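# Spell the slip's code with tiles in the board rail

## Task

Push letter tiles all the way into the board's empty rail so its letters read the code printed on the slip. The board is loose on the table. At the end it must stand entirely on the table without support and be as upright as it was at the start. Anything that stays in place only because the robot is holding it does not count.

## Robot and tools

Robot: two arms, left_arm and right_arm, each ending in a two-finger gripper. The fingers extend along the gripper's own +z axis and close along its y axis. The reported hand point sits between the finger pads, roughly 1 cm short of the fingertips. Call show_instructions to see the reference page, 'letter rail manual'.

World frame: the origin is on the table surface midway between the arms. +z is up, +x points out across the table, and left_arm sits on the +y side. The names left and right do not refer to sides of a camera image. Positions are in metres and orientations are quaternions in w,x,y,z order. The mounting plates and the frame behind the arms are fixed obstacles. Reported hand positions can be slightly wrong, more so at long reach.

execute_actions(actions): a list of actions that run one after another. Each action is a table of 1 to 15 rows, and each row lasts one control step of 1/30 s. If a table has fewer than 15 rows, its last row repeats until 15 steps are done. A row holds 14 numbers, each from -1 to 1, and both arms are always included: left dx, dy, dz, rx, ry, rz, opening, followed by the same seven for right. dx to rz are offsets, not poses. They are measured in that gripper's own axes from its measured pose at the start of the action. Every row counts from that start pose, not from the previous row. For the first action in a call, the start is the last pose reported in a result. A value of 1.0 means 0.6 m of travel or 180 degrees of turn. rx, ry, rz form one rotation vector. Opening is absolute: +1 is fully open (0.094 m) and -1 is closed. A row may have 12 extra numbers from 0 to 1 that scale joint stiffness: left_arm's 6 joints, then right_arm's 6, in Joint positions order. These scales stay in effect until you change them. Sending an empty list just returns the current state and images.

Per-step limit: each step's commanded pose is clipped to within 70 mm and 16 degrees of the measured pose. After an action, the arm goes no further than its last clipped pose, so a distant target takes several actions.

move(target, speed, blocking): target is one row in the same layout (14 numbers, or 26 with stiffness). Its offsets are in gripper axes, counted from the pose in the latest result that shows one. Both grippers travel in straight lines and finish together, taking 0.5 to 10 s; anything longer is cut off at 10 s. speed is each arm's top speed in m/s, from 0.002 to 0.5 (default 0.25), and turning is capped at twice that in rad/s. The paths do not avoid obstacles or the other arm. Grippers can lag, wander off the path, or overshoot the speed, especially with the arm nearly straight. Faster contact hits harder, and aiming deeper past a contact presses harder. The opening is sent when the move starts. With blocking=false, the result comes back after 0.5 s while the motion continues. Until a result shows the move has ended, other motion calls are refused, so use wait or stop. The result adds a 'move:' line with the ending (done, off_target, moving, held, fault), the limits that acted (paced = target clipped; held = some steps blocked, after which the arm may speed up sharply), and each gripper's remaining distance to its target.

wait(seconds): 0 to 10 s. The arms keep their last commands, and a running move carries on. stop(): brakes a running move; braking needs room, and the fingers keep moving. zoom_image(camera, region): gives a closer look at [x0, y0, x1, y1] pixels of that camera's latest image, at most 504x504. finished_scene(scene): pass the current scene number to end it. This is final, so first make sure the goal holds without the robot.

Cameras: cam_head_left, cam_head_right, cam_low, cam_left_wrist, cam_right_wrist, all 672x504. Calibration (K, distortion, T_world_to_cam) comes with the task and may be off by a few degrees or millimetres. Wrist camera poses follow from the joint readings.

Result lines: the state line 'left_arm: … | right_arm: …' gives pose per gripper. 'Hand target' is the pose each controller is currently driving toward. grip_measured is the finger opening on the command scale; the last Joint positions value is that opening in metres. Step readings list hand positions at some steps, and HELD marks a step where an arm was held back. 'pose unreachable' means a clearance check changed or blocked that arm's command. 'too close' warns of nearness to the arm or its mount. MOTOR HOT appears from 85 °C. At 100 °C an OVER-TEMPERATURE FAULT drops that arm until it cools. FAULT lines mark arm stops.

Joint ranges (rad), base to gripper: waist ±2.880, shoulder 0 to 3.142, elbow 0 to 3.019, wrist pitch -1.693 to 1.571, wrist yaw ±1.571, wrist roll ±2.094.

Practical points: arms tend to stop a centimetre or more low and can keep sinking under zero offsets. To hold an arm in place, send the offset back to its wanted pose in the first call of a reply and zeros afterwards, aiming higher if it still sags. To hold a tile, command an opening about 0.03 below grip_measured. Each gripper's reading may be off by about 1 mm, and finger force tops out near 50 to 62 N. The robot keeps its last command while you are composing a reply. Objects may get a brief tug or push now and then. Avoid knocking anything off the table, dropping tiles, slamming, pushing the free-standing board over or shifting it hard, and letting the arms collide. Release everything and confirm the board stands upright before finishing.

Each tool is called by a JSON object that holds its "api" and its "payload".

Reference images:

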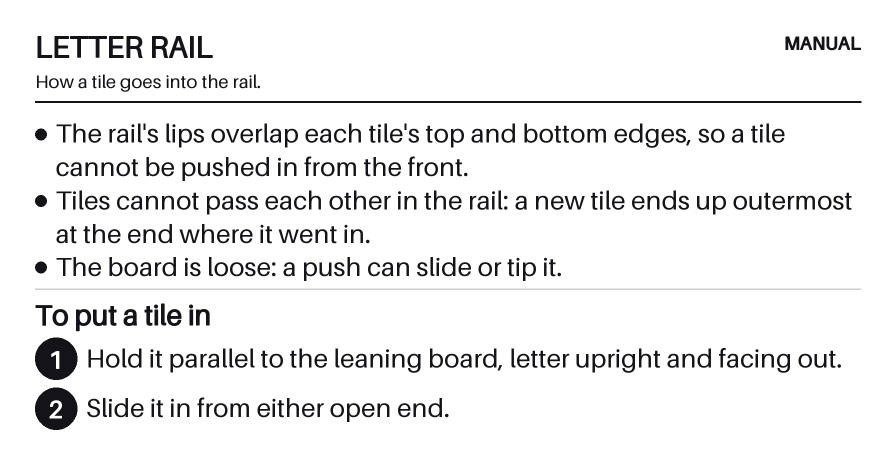

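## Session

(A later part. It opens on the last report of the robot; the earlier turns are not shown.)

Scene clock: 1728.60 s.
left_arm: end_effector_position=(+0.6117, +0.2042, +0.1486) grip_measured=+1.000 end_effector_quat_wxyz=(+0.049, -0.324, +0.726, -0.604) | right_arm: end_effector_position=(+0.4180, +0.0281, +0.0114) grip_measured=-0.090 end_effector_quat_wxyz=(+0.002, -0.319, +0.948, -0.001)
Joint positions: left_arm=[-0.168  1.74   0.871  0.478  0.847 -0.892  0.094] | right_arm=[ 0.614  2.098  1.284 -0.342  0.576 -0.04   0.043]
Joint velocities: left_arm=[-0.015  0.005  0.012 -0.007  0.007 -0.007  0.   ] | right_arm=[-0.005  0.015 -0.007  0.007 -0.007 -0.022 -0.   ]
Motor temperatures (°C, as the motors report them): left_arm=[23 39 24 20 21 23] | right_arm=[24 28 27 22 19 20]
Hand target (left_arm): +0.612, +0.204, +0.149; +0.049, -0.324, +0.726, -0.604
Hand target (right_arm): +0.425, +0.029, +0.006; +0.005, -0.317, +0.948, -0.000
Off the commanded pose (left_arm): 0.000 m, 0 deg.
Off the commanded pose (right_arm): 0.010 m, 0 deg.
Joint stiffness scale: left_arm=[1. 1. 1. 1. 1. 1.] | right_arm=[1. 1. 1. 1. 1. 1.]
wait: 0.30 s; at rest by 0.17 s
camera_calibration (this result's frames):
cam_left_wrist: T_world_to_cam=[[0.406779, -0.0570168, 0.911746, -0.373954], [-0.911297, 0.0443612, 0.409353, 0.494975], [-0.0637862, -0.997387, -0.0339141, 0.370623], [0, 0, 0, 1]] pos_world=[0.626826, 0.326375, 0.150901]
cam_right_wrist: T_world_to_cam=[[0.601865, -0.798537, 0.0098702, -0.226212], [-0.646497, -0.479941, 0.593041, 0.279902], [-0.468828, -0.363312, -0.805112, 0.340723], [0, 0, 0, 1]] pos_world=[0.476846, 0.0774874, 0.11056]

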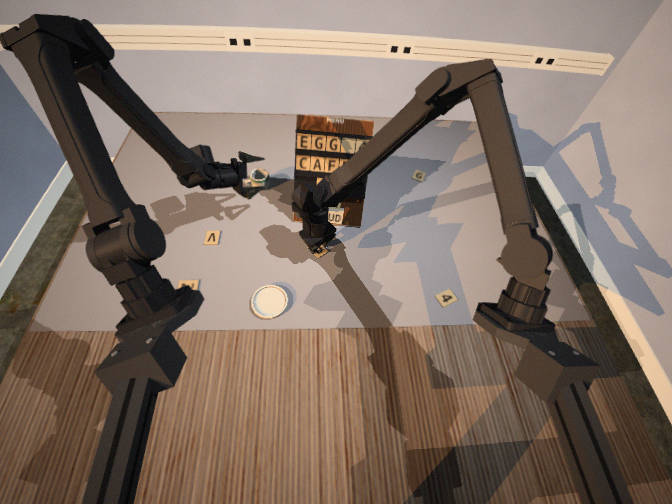

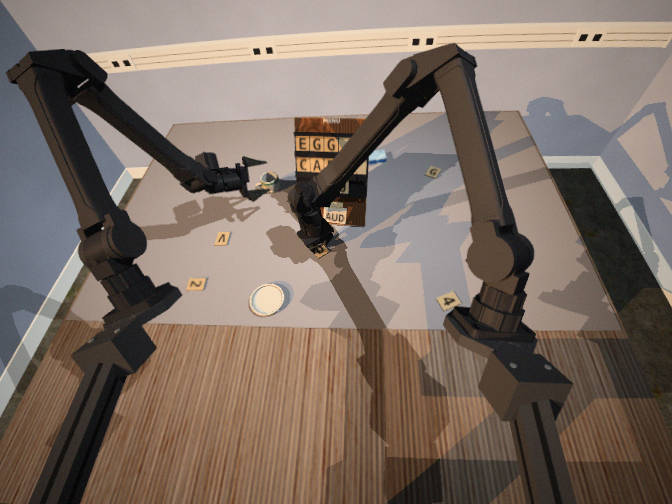

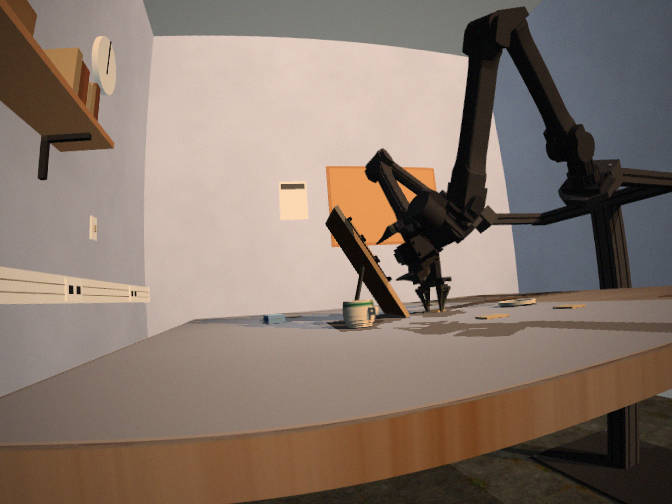

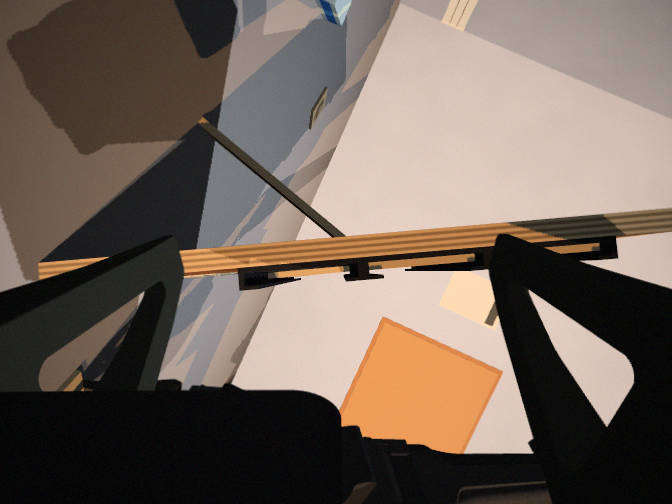

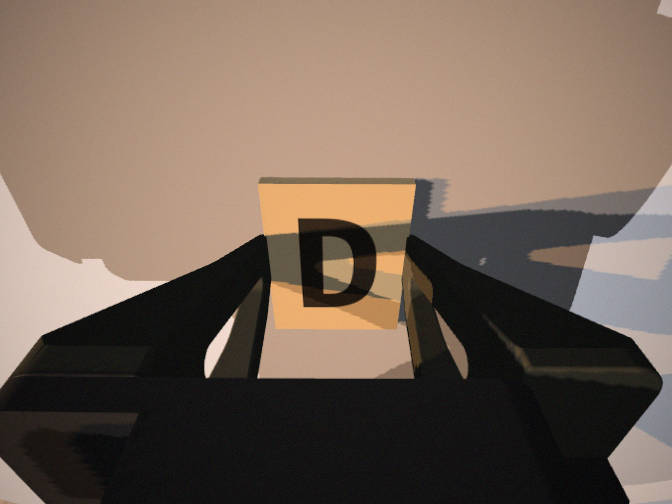

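{"api": "move", "payload": {"target": [0,0,0,0,0,0,1,0.03,-0.02,-0.15,0,0,0,-0.125], "speed": 0.15}}

Scene clock: 1732.13 s.
left_arm: end_effector_position=(+0.6117, +0.2042, +0.1486) grip_measured=+1.000 end_effector_quat_wxyz=(+0.049, -0.324, +0.726, -0.604) | right_arm: end_effector_position=(+0.4150, +0.0078, +0.0993) grip_measured=-0.090 end_effector_quat_wxyz=(+0.004, -0.320, +0.947, +0.000)
Joint positions: left_arm=[-0.168  1.74   0.871  0.478  0.847 -0.892  0.094] | right_arm=[ 0.682  1.888  1.164 -0.467  0.602  0.029  0.043]
Joint velocities: left_arm=[-0.005 -0.005  0.002 -0.002  0.007  0.007  0.   ] | right_arm=[ 0.024 -0.005  0.002 -0.012  0.007  0.066 -0.002]
Motor temperatures (°C, as the motors report them): left_arm=[23 39 24 20 21 23] | right_arm=[24 28 27 22 19 20]
Hand target (left_arm): +0.612, +0.204, +0.149; +0.049, -0.324, +0.726, -0.604
Hand target (right_arm): +0.411, +0.008, +0.102; +0.002, -0.319, +0.948, -0.001
Off the commanded pose (left_arm): 0.000 m, 0 deg.
Off the commanded pose (right_arm): 0.005 m, 0 deg.
Joint stiffness scale: left_arm=[1. 1. 1. 1. 1. 1.] | right_arm=[1. 1. 1. 1. 1. 1.]
move: done
camera_calibration (this result's frames):
cam_left_wrist: T_world_to_cam=[[0.406779, -0.0570168, 0.911746, -0.373954], [-0.911297, 0.0443612, 0.409353, 0.494975], [-0.0637862, -0.997387, -0.0339141, 0.370623], [0, 0, 0, 1]] pos_world=[0.626826, 0.326375, 0.150901]
cam_right_wrist: T_world_to_cam=[[0.604179, -0.796787, 0.00995735, -0.242463], [-0.647449, -0.48358, 0.589034, 0.216907], [-0.464519, -0.362329, -0.808047, 0.401217], [0, 0, 0, 1]] pos_world=[0.4733, 0.0570726, 0.19885]

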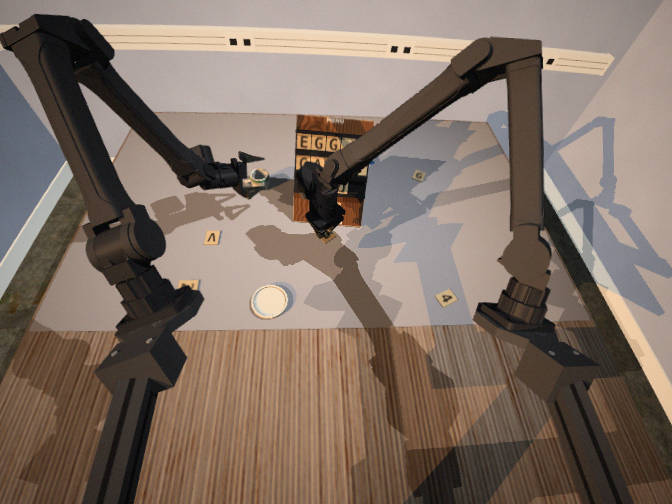

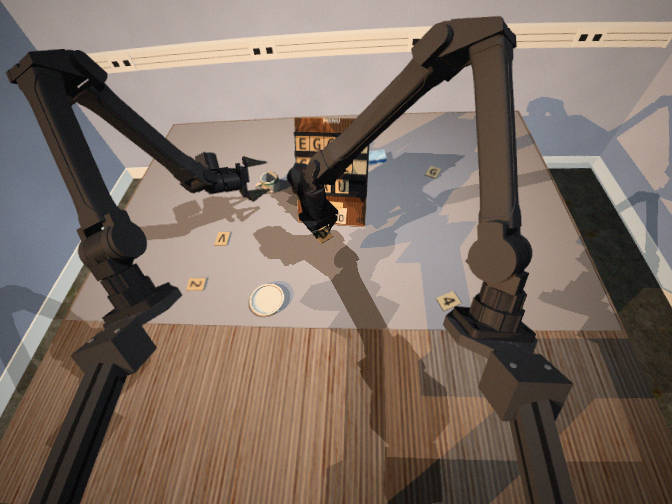

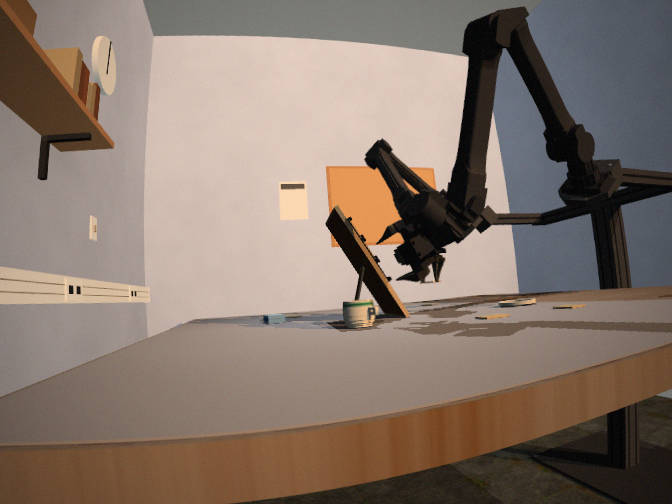

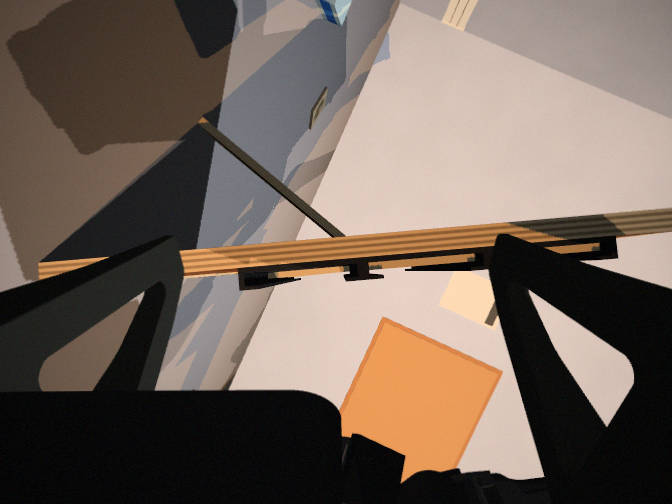

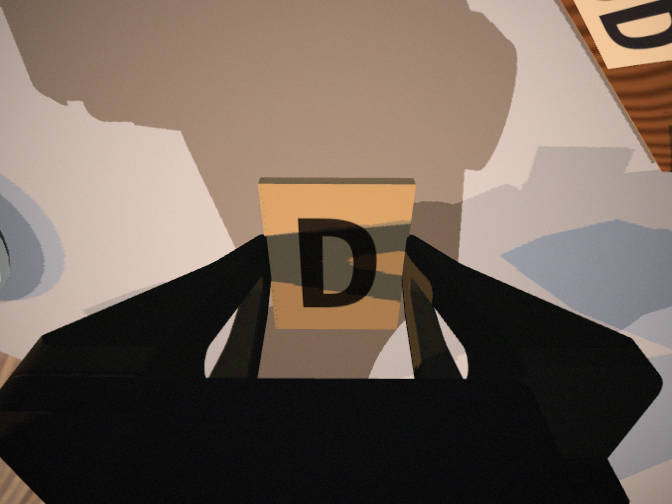

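{"api": "move", "payload": {"target": [0,0,0,0,0,0,1,0.0488,-0.4085,-0.0705,0.1228,-0.3264,0.2129,-0.125], "speed": 0.25}}

{"api": "zoom_image", "payload": {"camera": "cam_left_wrist", "region": [240, 255, 380, 305]}}

Scene clock: 1746.43 s.
left_arm: end_effector_position=(+0.6117, +0.2042, +0.1486) grip_measured=+1.000 end_effector_quat_wxyz=(+0.049, -0.324, +0.726, -0.604) | right_arm: end_effector_position=(+0.5403, -0.2038, +0.1422) grip_measured=-0.090 end_effector_quat_wxyz=(+0.511, +0.040, +0.858, -0.014)
Joint positions: left_arm=[-0.168  1.74   0.871  0.478  0.847 -0.892  0.094] | right_arm=[ 0.315  1.851  0.628  1.433  0.521 -0.223  0.043]
Joint velocities: left_arm=[ 0.015 -0.005 -0.002  0.002  0.037  0.022  0.   ] | right_arm=[-0.005 -0.015  0.007  0.017 -0.051 -0.007 -0.   ]
Motor temperatures (°C, as the motors report them): left_arm=[23 39 24 20 21 23] | right_arm=[24 28 26 22 19 20]
Hand target (left_arm): +0.612, +0.204, +0.149; +0.049, -0.324, +0.726, -0.604
Hand target (right_arm): +0.540, -0.206, +0.140; +0.514, +0.040, +0.857, -0.017
Off the commanded pose (left_arm): 0.000 m, 0 deg.
Off the commanded pose (right_arm): 0.001 m, 0 deg.
Joint stiffness scale: left_arm=[1. 1. 1. 1. 1. 1.] | right_arm=[1. 1. 1. 1. 1. 1.]
move: done
camera_calibration (this result's frames):
cam_left_wrist: T_world_to_cam=[[0.406779, -0.0570168, 0.911746, -0.373954], [-0.911297, 0.0443612, 0.409353, 0.494975], [-0.0637862, -0.997387, -0.0339141, 0.370623], [0, 0, 0, 1]] pos_world=[0.626826, 0.326375, 0.150901]
cam_right_wrist: T_world_to_cam=[[-0.0905754, -0.995774, -0.0151487, -0.148814], [-0.902392, 0.0884971, -0.421732, 0.56853], [0.42129, -0.0245284, -0.906594, 0.0216262], [0, 0, 0, 1]] pos_world=[0.490447, -0.197968, 0.257119]

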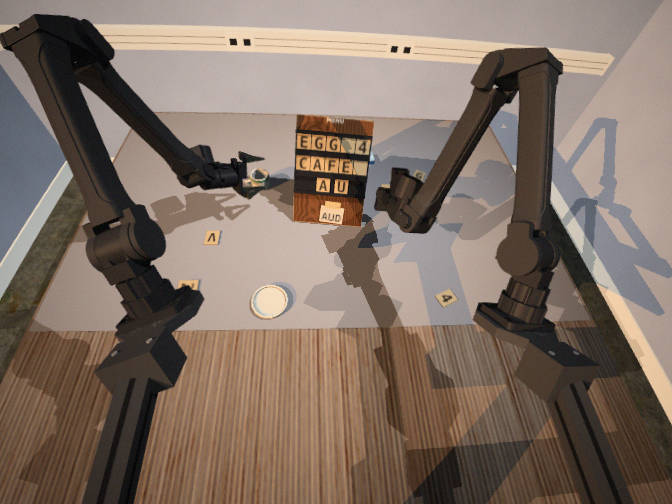

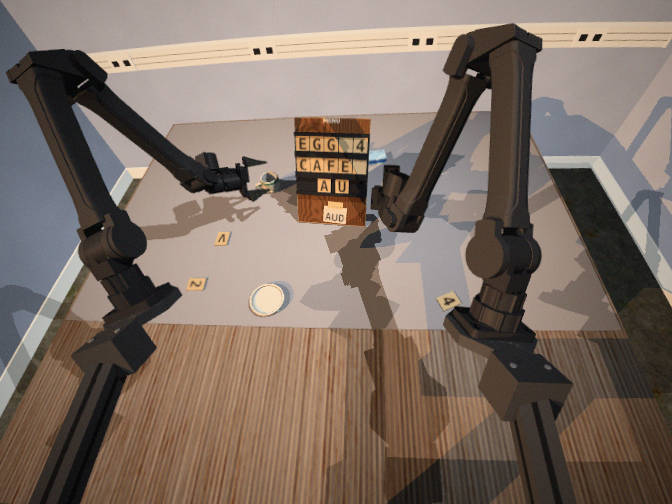

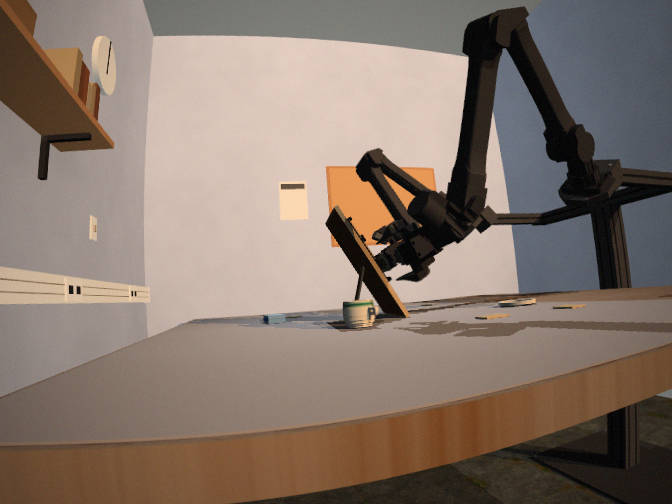

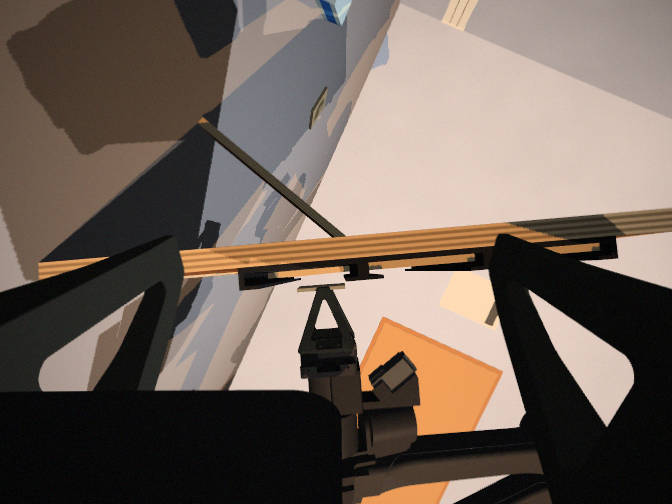

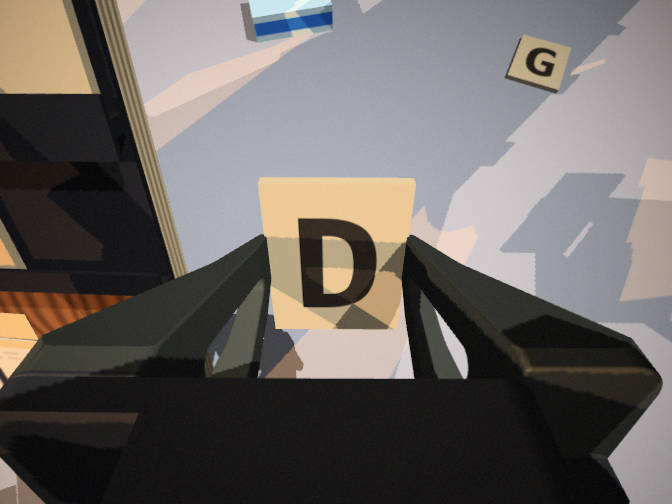

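Region (240, 255, 380, 305) of cam_left_wrist's 672x504 image, scaled by 3.600, with more detail than that image has; it fills the top 180 rows of this view, and the rest is white.

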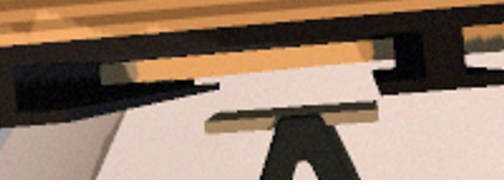

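{"api": "zoom_image", "payload": {"camera": "cam_left_wrist", "region": [290, 262, 350, 297]}}

Region (290, 262, 350, 297) of cam_left_wrist's 672x504 image, scaled by 8.400, with more detail than that image has; it fills the top 294 rows of this view, and the rest is white.

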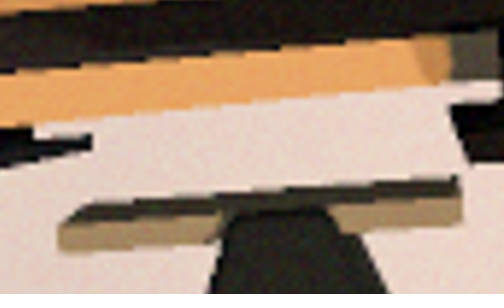

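{"api": "zoom_image", "payload": {"camera": "cam_right_wrist", "region": [240, 160, 430, 345]}}

Region (240, 160, 430, 345) of cam_right_wrist's 672x504 image, scaled by 2.653, with more detail than that image has; it fills the top 491 rows of this view, and the rest is white.

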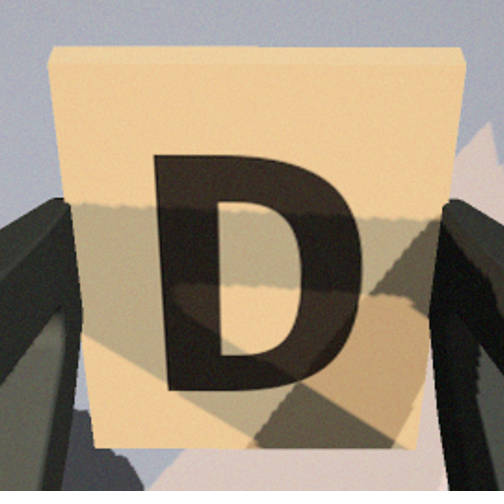

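{"api": "execute_actions", "payload": {"actions": []}}

Scene clock: 1776.00 s.
left_arm: end_effector_position=(+0.6117, +0.2042, +0.1486) grip_measured=+1.000 end_effector_quat_wxyz=(+0.049, -0.324, +0.726, -0.604) | right_arm: end_effector_position=(+0.5404, -0.2038, +0.1423) grip_measured=-0.090 end_effector_quat_wxyz=(+0.511, +0.040, +0.858, -0.014)
Joint positions: left_arm=[-0.168  1.74   0.871  0.478  0.847 -0.892  0.094] | right_arm=[ 0.315  1.851  0.628  1.433  0.521 -0.223  0.043]
Joint velocities: left_arm=[ 0.005  0.015  0.012  0.002 -0.037  0.007  0.   ] | right_arm=[-0.015 -0.005 -0.002  0.002 -0.037 -0.022  0.002]
Motor temperatures (°C, as the motors report them): left_arm=[23 39 24 20 21 23] | right_arm=[24 27 26 23 19 20]
Hand target (left_arm): +0.612, +0.204, +0.149; +0.049, -0.324, +0.726, -0.604
Hand target (right_arm): +0.540, -0.206, +0.140; +0.514, +0.040, +0.857, -0.017
Off the commanded pose (left_arm): 0.000 m, 0 deg.
Off the commanded pose (right_arm): 0.001 m, 0 deg.
Joint stiffness scale: left_arm=[1. 1. 1. 1. 1. 1.] | right_arm=[1. 1. 1. 1. 1. 1.]
camera_calibration (this result's frames):
cam_left_wrist: T_world_to_cam=[[0.406779, -0.0570168, 0.911746, -0.373954], [-0.911297, 0.0443612, 0.409353, 0.494975], [-0.0637862, -0.997387, -0.0339141, 0.370623], [0, 0, 0, 1]] pos_world=[0.626826, 0.326375, 0.150901]
cam_right_wrist: T_world_to_cam=[[-0.0907297, -0.995758, -0.0152834, -0.148726], [-0.902238, 0.0886858, -0.42202, 0.568593], [0.421585, -0.0245005, -0.906458, 0.0215023], [0, 0, 0, 1]] pos_world=[0.490448, -0.197995, 0.257176]

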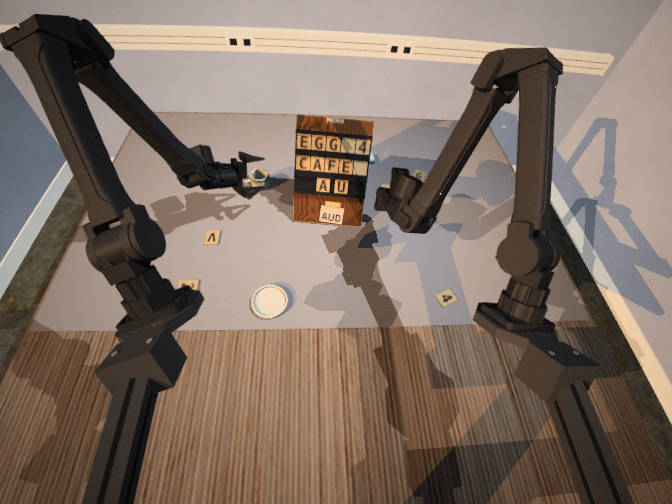

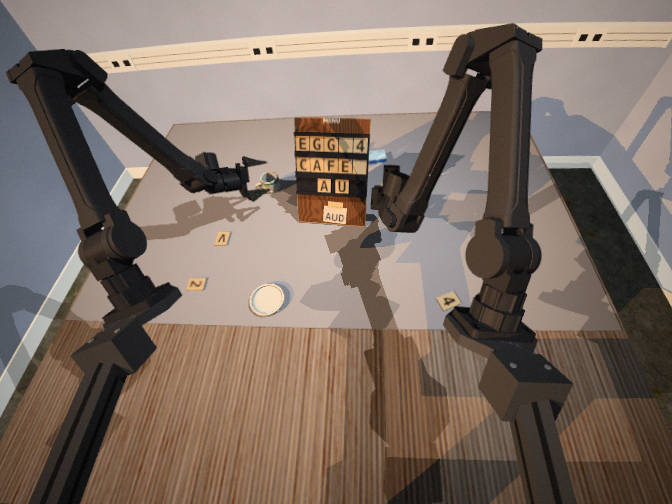

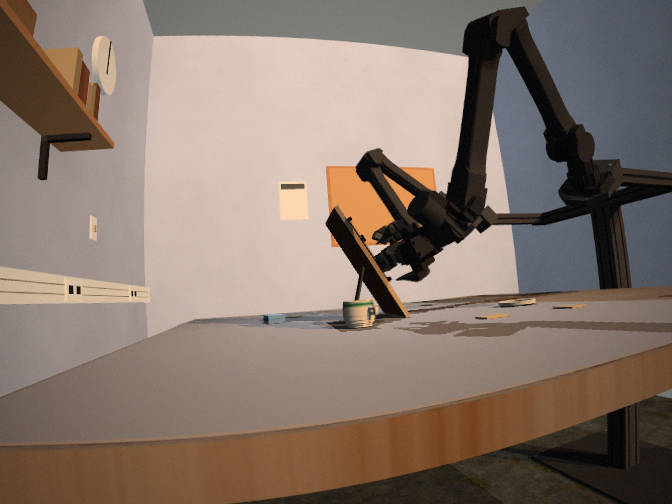

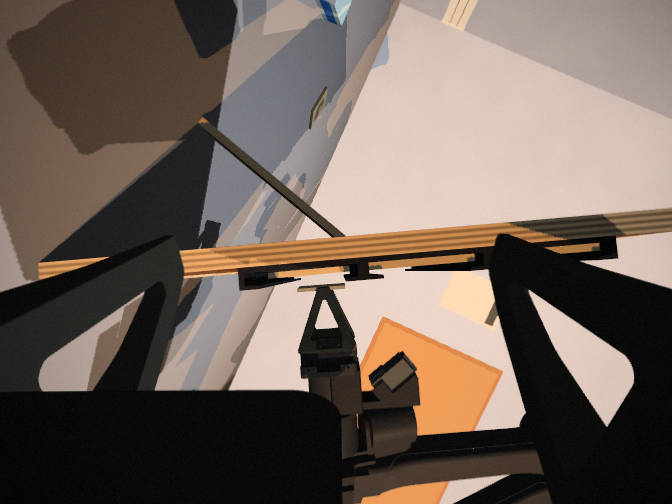

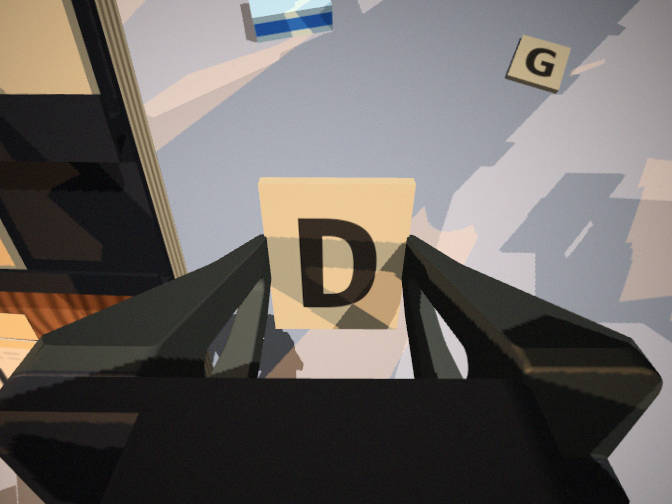

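{"api": "move", "payload": {"target": [0,0,0,0,0,0,1, 0.0036,0.0701,0.0319,0.0010,0.0091,-0.0015,-0.125], "speed": 0.04}}

Scene clock: 1791.03 s.
left_arm: end_effector_position=(+0.6117, +0.2042, +0.1486) grip_measured=+1.000 end_effector_quat_wxyz=(+0.049, -0.324, +0.726, -0.604) | right_arm: end_effector_position=(+0.5629, -0.1712, +0.1377) grip_measured=-0.090 end_effector_quat_wxyz=(+0.504, +0.045, +0.862, -0.019)
Joint positions: left_arm=[-0.168  1.74   0.871  0.478  0.847 -0.892  0.094] | right_arm=[ 0.368  1.873  0.73   1.345  0.59  -0.223  0.043]
Joint velocities: left_arm=[-0.024  0.015 -0.017  0.002  0.037  0.037  0.   ] | right_arm=[ 0.005 -0.015 -0.002  0.012 -0.022  0.007 -0.   ]
Motor temperatures (°C, as the motors report them): left_arm=[23 39 24 20 21 23] | right_arm=[24 27 26 23 19 20]
Hand target (left_arm): +0.612, +0.204, +0.149; +0.049, -0.324, +0.726, -0.604
Hand target (right_arm): +0.559, -0.163, +0.132; +0.499, +0.039, +0.866, -0.016
Off the commanded pose (left_arm): 0.000 m, 0 deg.
Off the commanded pose (right_arm): 0.011 m, 1 deg.
Joint stiffness scale: left_arm=[1. 1. 1. 1. 1. 1.] | right_arm=[1. 1. 1. 1. 1. 1.]
move: off_target (right_arm)
camera_calibration (this result's frames):
cam_left_wrist: T_world_to_cam=[[0.406779, -0.0570168, 0.911746, -0.373954], [-0.911297, 0.0443612, 0.409353, 0.494975], [-0.0637862, -0.997387, -0.0339141, 0.370623], [0, 0, 0, 1]] pos_world=[0.626826, 0.326375, 0.150901]
cam_right_wrist: T_world_to_cam=[[-0.105257, -0.994369, -0.0122656, -0.106297], [-0.90796, 0.101127, -0.406672, 0.587323], [0.405622, -0.0316685, -0.913492, 0.0173798], [0, 0, 0, 1]] pos_world=[0.515027, -0.164542, 0.25342]

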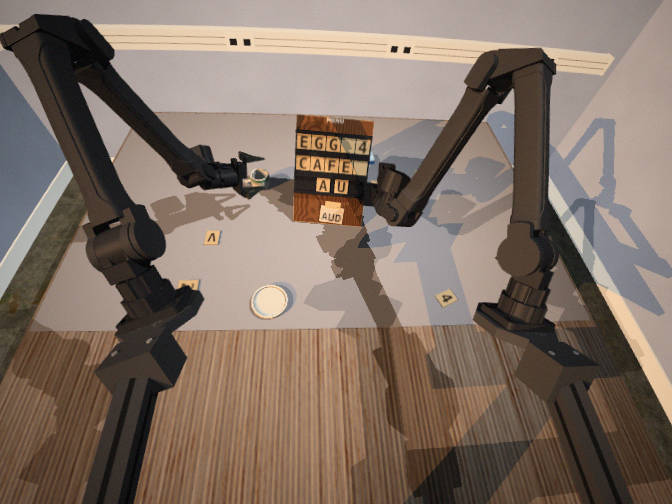

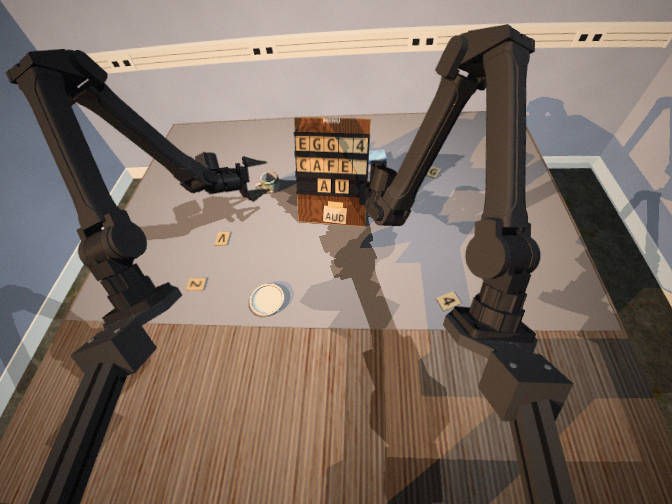

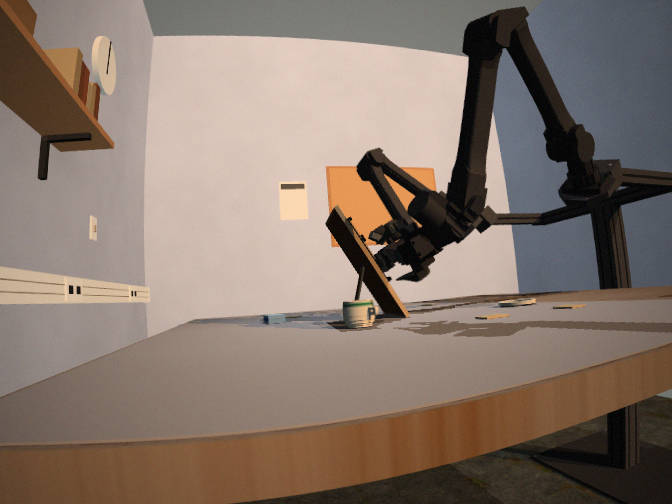

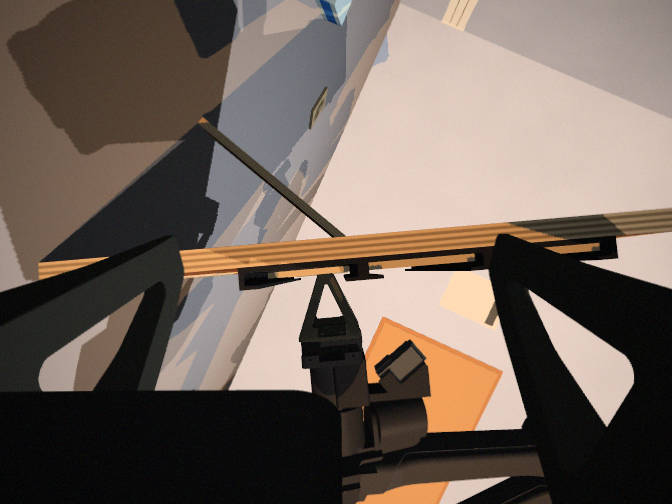

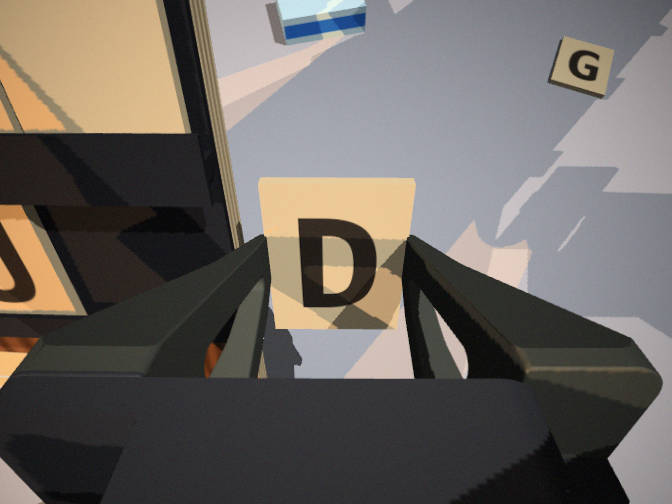

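{"api": "execute_actions", "payload": {"actions": [[[0,0,0,0,0,0,1,0.0114,0.0147,-0.0008,-0.0034,0.0034,-0.0005,-0.125],[0,0,0,0,0,0,1,0.0114,0.0167,-0.0008,-0.0034,0.0034,-0.0005,-0.125],[0,0,0,0,0,0,1,0.0114,0.0187,-0.0008,-0.0034,0.0034,-0.0005,-0.125],[0,0,0,0,0,0,1,0.0114,0.0207,-0.0008,-0.0034,0.0034,-0.0005,-0.125],[0,0,0,0,0,0,1,0.0114,0.0227,-0.0008,-0.0034,0.0034,-0.0005,-0.125],[0,0,0,0,0,0,1,0.0114,0.0247,-0.0008,-0.0034,0.0034,-0.0005,-0.125],[0,0,0,0,0,0,1,0.0114,0.0267,-0.0008,-0.0034,0.0034,-0.0005,-0.125],[0,0,0,0,0,0,1,0.0114,0.0287,-0.0008,-0.0034,0.0034,-0.0005,-0.125],[0,0,0,0,0,0,1,0.0114,0.0307,-0.0008,-0.0034,0.0034,-0.0005,-0.125],[0,0,0,0,0,0,1,0.0114,0.0327,-0.0008,-0.0034,0.0034,-0.0005,-0.125],[0,0,0,0,0,0,1,0.0114,0.0347,-0.0008,-0.0034,0.0034,-0.0005,-0.125],[0,0,0,0,0,0,1,0.0114,0.0367,-0.0008,-0.0034,0.0034,-0.0005,-0.125],[0,0,0,0,0,0,1,0.0114,0.0387,-0.0008,-0.0034,0.0034,-0.0005,-0.125],[0,0,0,0,0,0,1,0.0114,0.0407,-0.0008,-0.0034,0.0034,-0.0005,-0.125],[0,0,0,0,0,0,1,0.0114,0.043,-0.0008,-0.0034,0.0034,-0.0005,-0.125]]]}}

{"api": "wait", "payload": {"seconds": 0.7}}

Scene clock: 1806.17 s.
left_arm: end_effector_position=(+0.6117, +0.2042, +0.1486) grip_measured=+1.000 end_effector_quat_wxyz=(+0.049, -0.324, +0.726, -0.604) | right_arm: end_effector_position=(+0.5640, -0.1565, +0.1375) grip_measured=-0.090 end_effector_quat_wxyz=(+0.504, +0.049, +0.862, -0.018)
Joint positions: left_arm=[-0.168  1.74   0.871  0.478  0.847 -0.892  0.094] | right_arm=[ 0.395  1.892  0.756  1.342  0.62  -0.223  0.043]
Joint velocities: left_arm=[-0.005  0.005  0.002 -0.017 -0.037  0.007  0.   ] | right_arm=[ 0.063  0.034  0.056 -0.002  0.11   0.022 -0.   ]
Motor temperatures (°C, as the motors report them): left_arm=[23 39 24 20 21 23] | right_arm=[24 27 26 23 19 20]
Hand target (left_arm): +0.612, +0.204, +0.149; +0.049, -0.324, +0.726, -0.604
Hand target (right_arm): +0.561, -0.145, +0.133; +0.500, +0.042, +0.865, -0.014
Off the commanded pose (left_arm): 0.000 m, 0 deg.
Off the commanded pose (right_arm): 0.013 m, 1 deg.
Joint stiffness scale: left_arm=[1. 1. 1. 1. 1. 1.] | right_arm=[1. 1. 1. 1. 1. 1.]
Step readings (end_effector_position):
0: left_arm (+0.6117, +0.2042, +0.1486) | right_arm (+0.5629, -0.1712, +0.1377)
1: left_arm (+0.6117, +0.2042, +0.1486) | right_arm (+0.5628, -0.1711, +0.1378)
2: left_arm (+0.6117, +0.2042, +0.1486) | right_arm (+0.5628, -0.1712, +0.1376)
4: left_arm (+0.6117, +0.2042, +0.1486) | right_arm (+0.5628, -0.1709, +0.1371)
8: left_arm (+0.6117, +0.2042, +0.1486) | right_arm (+0.5634, -0.1666, +0.1369)
15: end_effector_position above
camera_calibration (this result's frames):
cam_left_wrist: T_world_to_cam=[[0.406779, -0.0570168, 0.911746, -0.373954], [-0.911297, 0.0443612, 0.409353, 0.494975], [-0.0637862, -0.997387, -0.0339141, 0.370623], [0, 0, 0, 1]] pos_world=[0.626826, 0.326375, 0.150901]
cam_right_wrist: T_world_to_cam=[[-0.11034, -0.993745, -0.0171911, -0.0878938], [-0.907474, 0.107785, -0.406045, 0.587407], [0.405358, -0.0292024, -0.913691, 0.017778], [0, 0, 0, 1]] pos_world=[0.516152, -0.150139, 0.253246]

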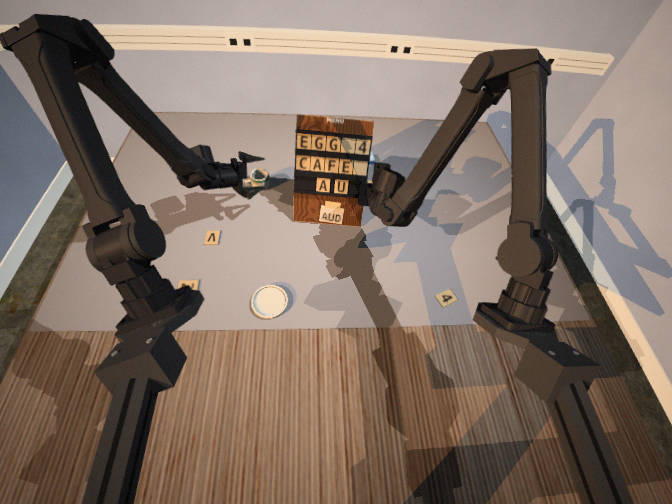

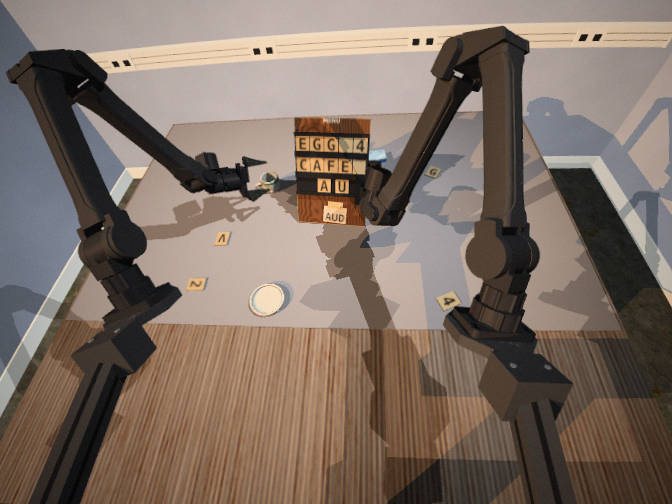

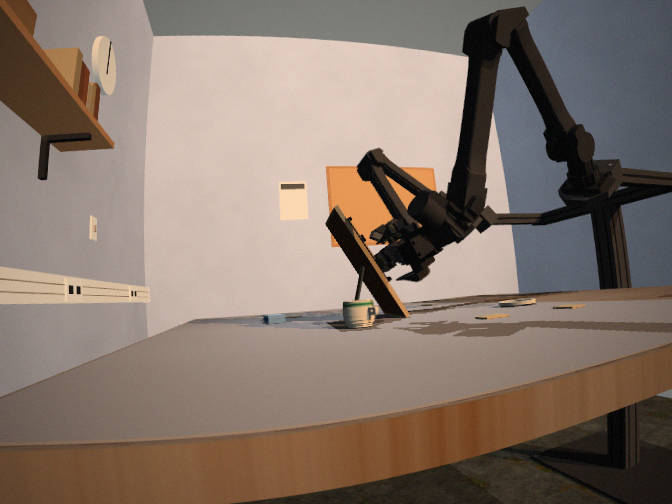

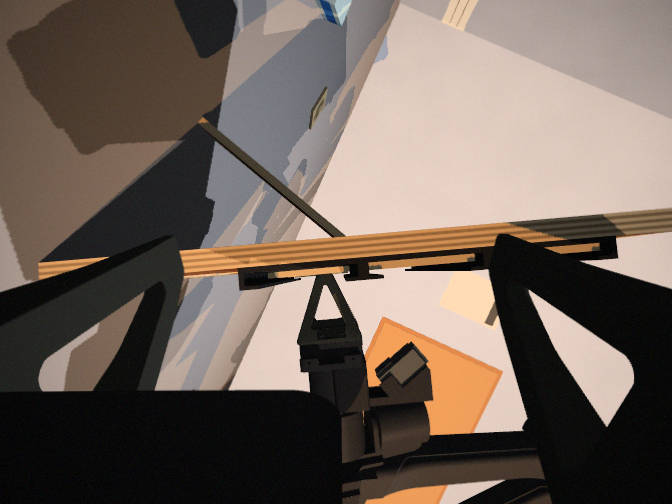

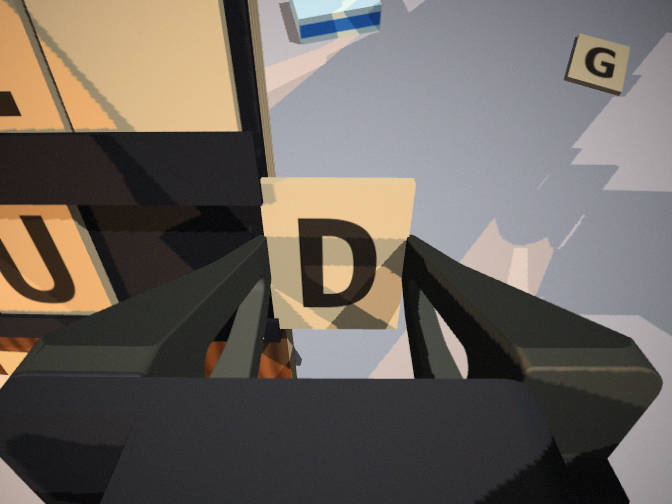

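Scene clock: 1806.87 s.
left_arm: end_effector_position=(+0.6117, +0.2042, +0.1486) grip_measured=+1.000 end_effector_quat_wxyz=(+0.049, -0.324, +0.726, -0.604) | right_arm: end_effector_position=(+0.5640, -0.1529, +0.1376) grip_measured=-0.090 end_effector_quat_wxyz=(+0.504, +0.048, +0.862, -0.016)
Joint positions: left_arm=[-0.168  1.74   0.871  0.478  0.847 -0.892  0.094] | right_arm=[ 0.401  1.895  0.76   1.341  0.622 -0.223  0.043]
Joint velocities: left_arm=[ 0.005 -0.015  0.007 -0.002 -0.007  0.007  0.   ] | right_arm=[-0.005 -0.005 -0.007 -0.012 -0.007  0.007  0.001]
Motor temperatures (°C, as the motors report them): left_arm=[23 39 24 20 21 23] | right_arm=[24 27 26 23 19 20]
Hand target (left_arm): +0.612, +0.204, +0.149; +0.049, -0.324, +0.726, -0.604
Hand target (right_arm): +0.561, -0.145, +0.133; +0.500, +0.042, +0.865, -0.014
Off the commanded pose (left_arm): 0.000 m, 0 deg.
Off the commanded pose (right_arm): 0.010 m, 1 deg.
Joint stiffness scale: left_arm=[1. 1. 1. 1. 1. 1.] | right_arm=[1. 1. 1. 1. 1. 1.]
wait: 0.70 s; at rest by 0.23 s
camera_calibration (this result's frames):
cam_left_wrist: T_world_to_cam=[[0.406779, -0.0570168, 0.911746, -0.373954], [-0.911297, 0.0443612, 0.409353, 0.494975], [-0.0637862, -0.997387, -0.0339141, 0.370623], [0, 0, 0, 1]] pos_world=[0.626826, 0.326375, 0.150901]
cam_right_wrist: T_world_to_cam=[[-0.107874, -0.99397, -0.0196827, -0.0854198], [-0.90759, 0.106541, -0.406115, 0.587014], [0.405763, -0.0259454, -0.91361, 0.0182425], [0, 0, 0, 1]] pos_world=[0.516151, -0.146973, 0.25338]

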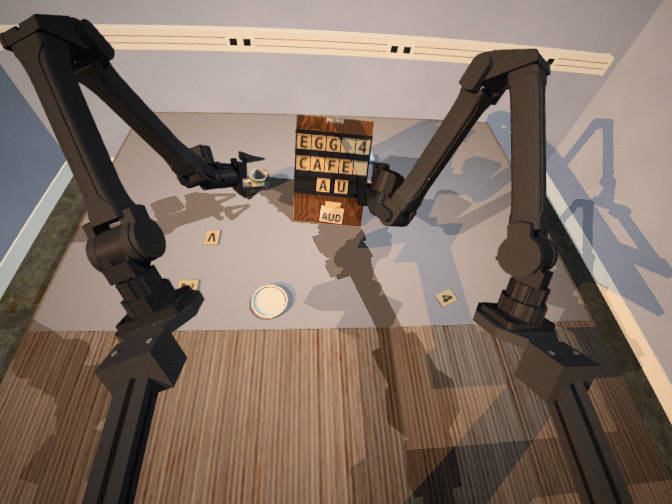

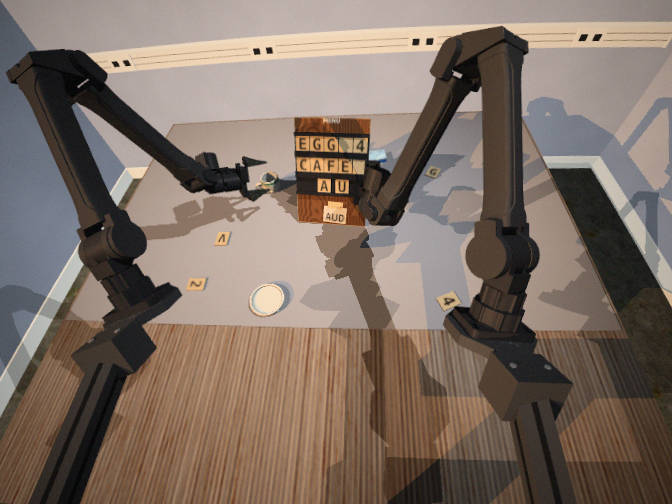

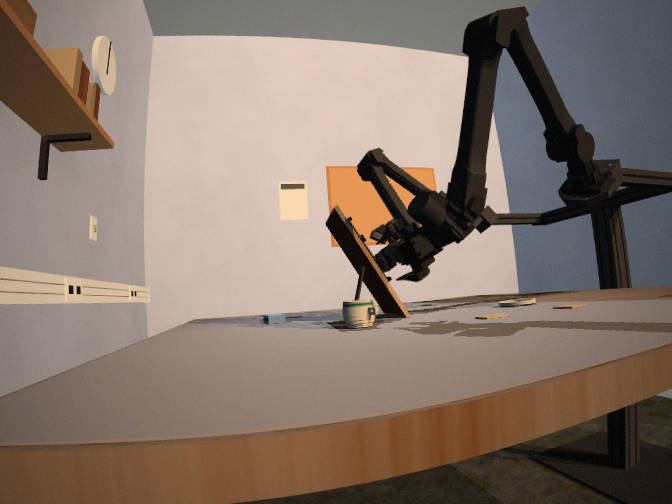

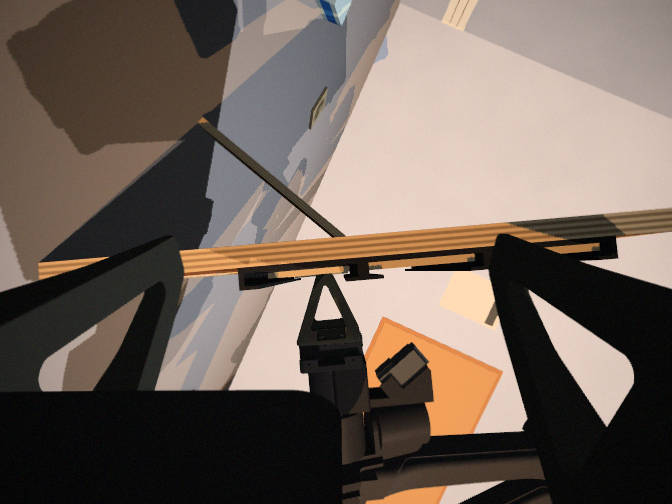

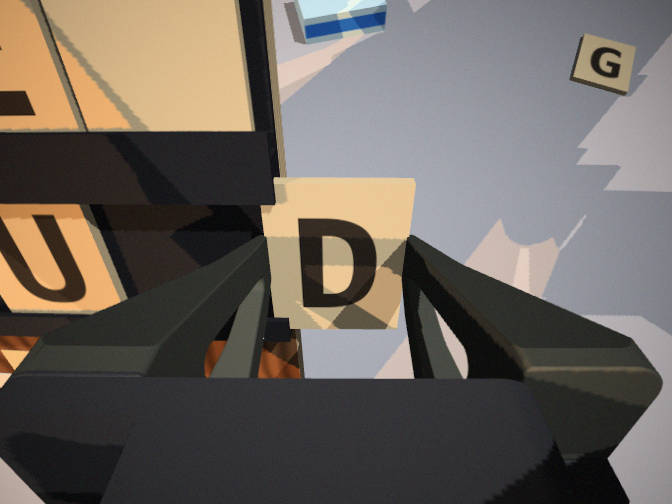

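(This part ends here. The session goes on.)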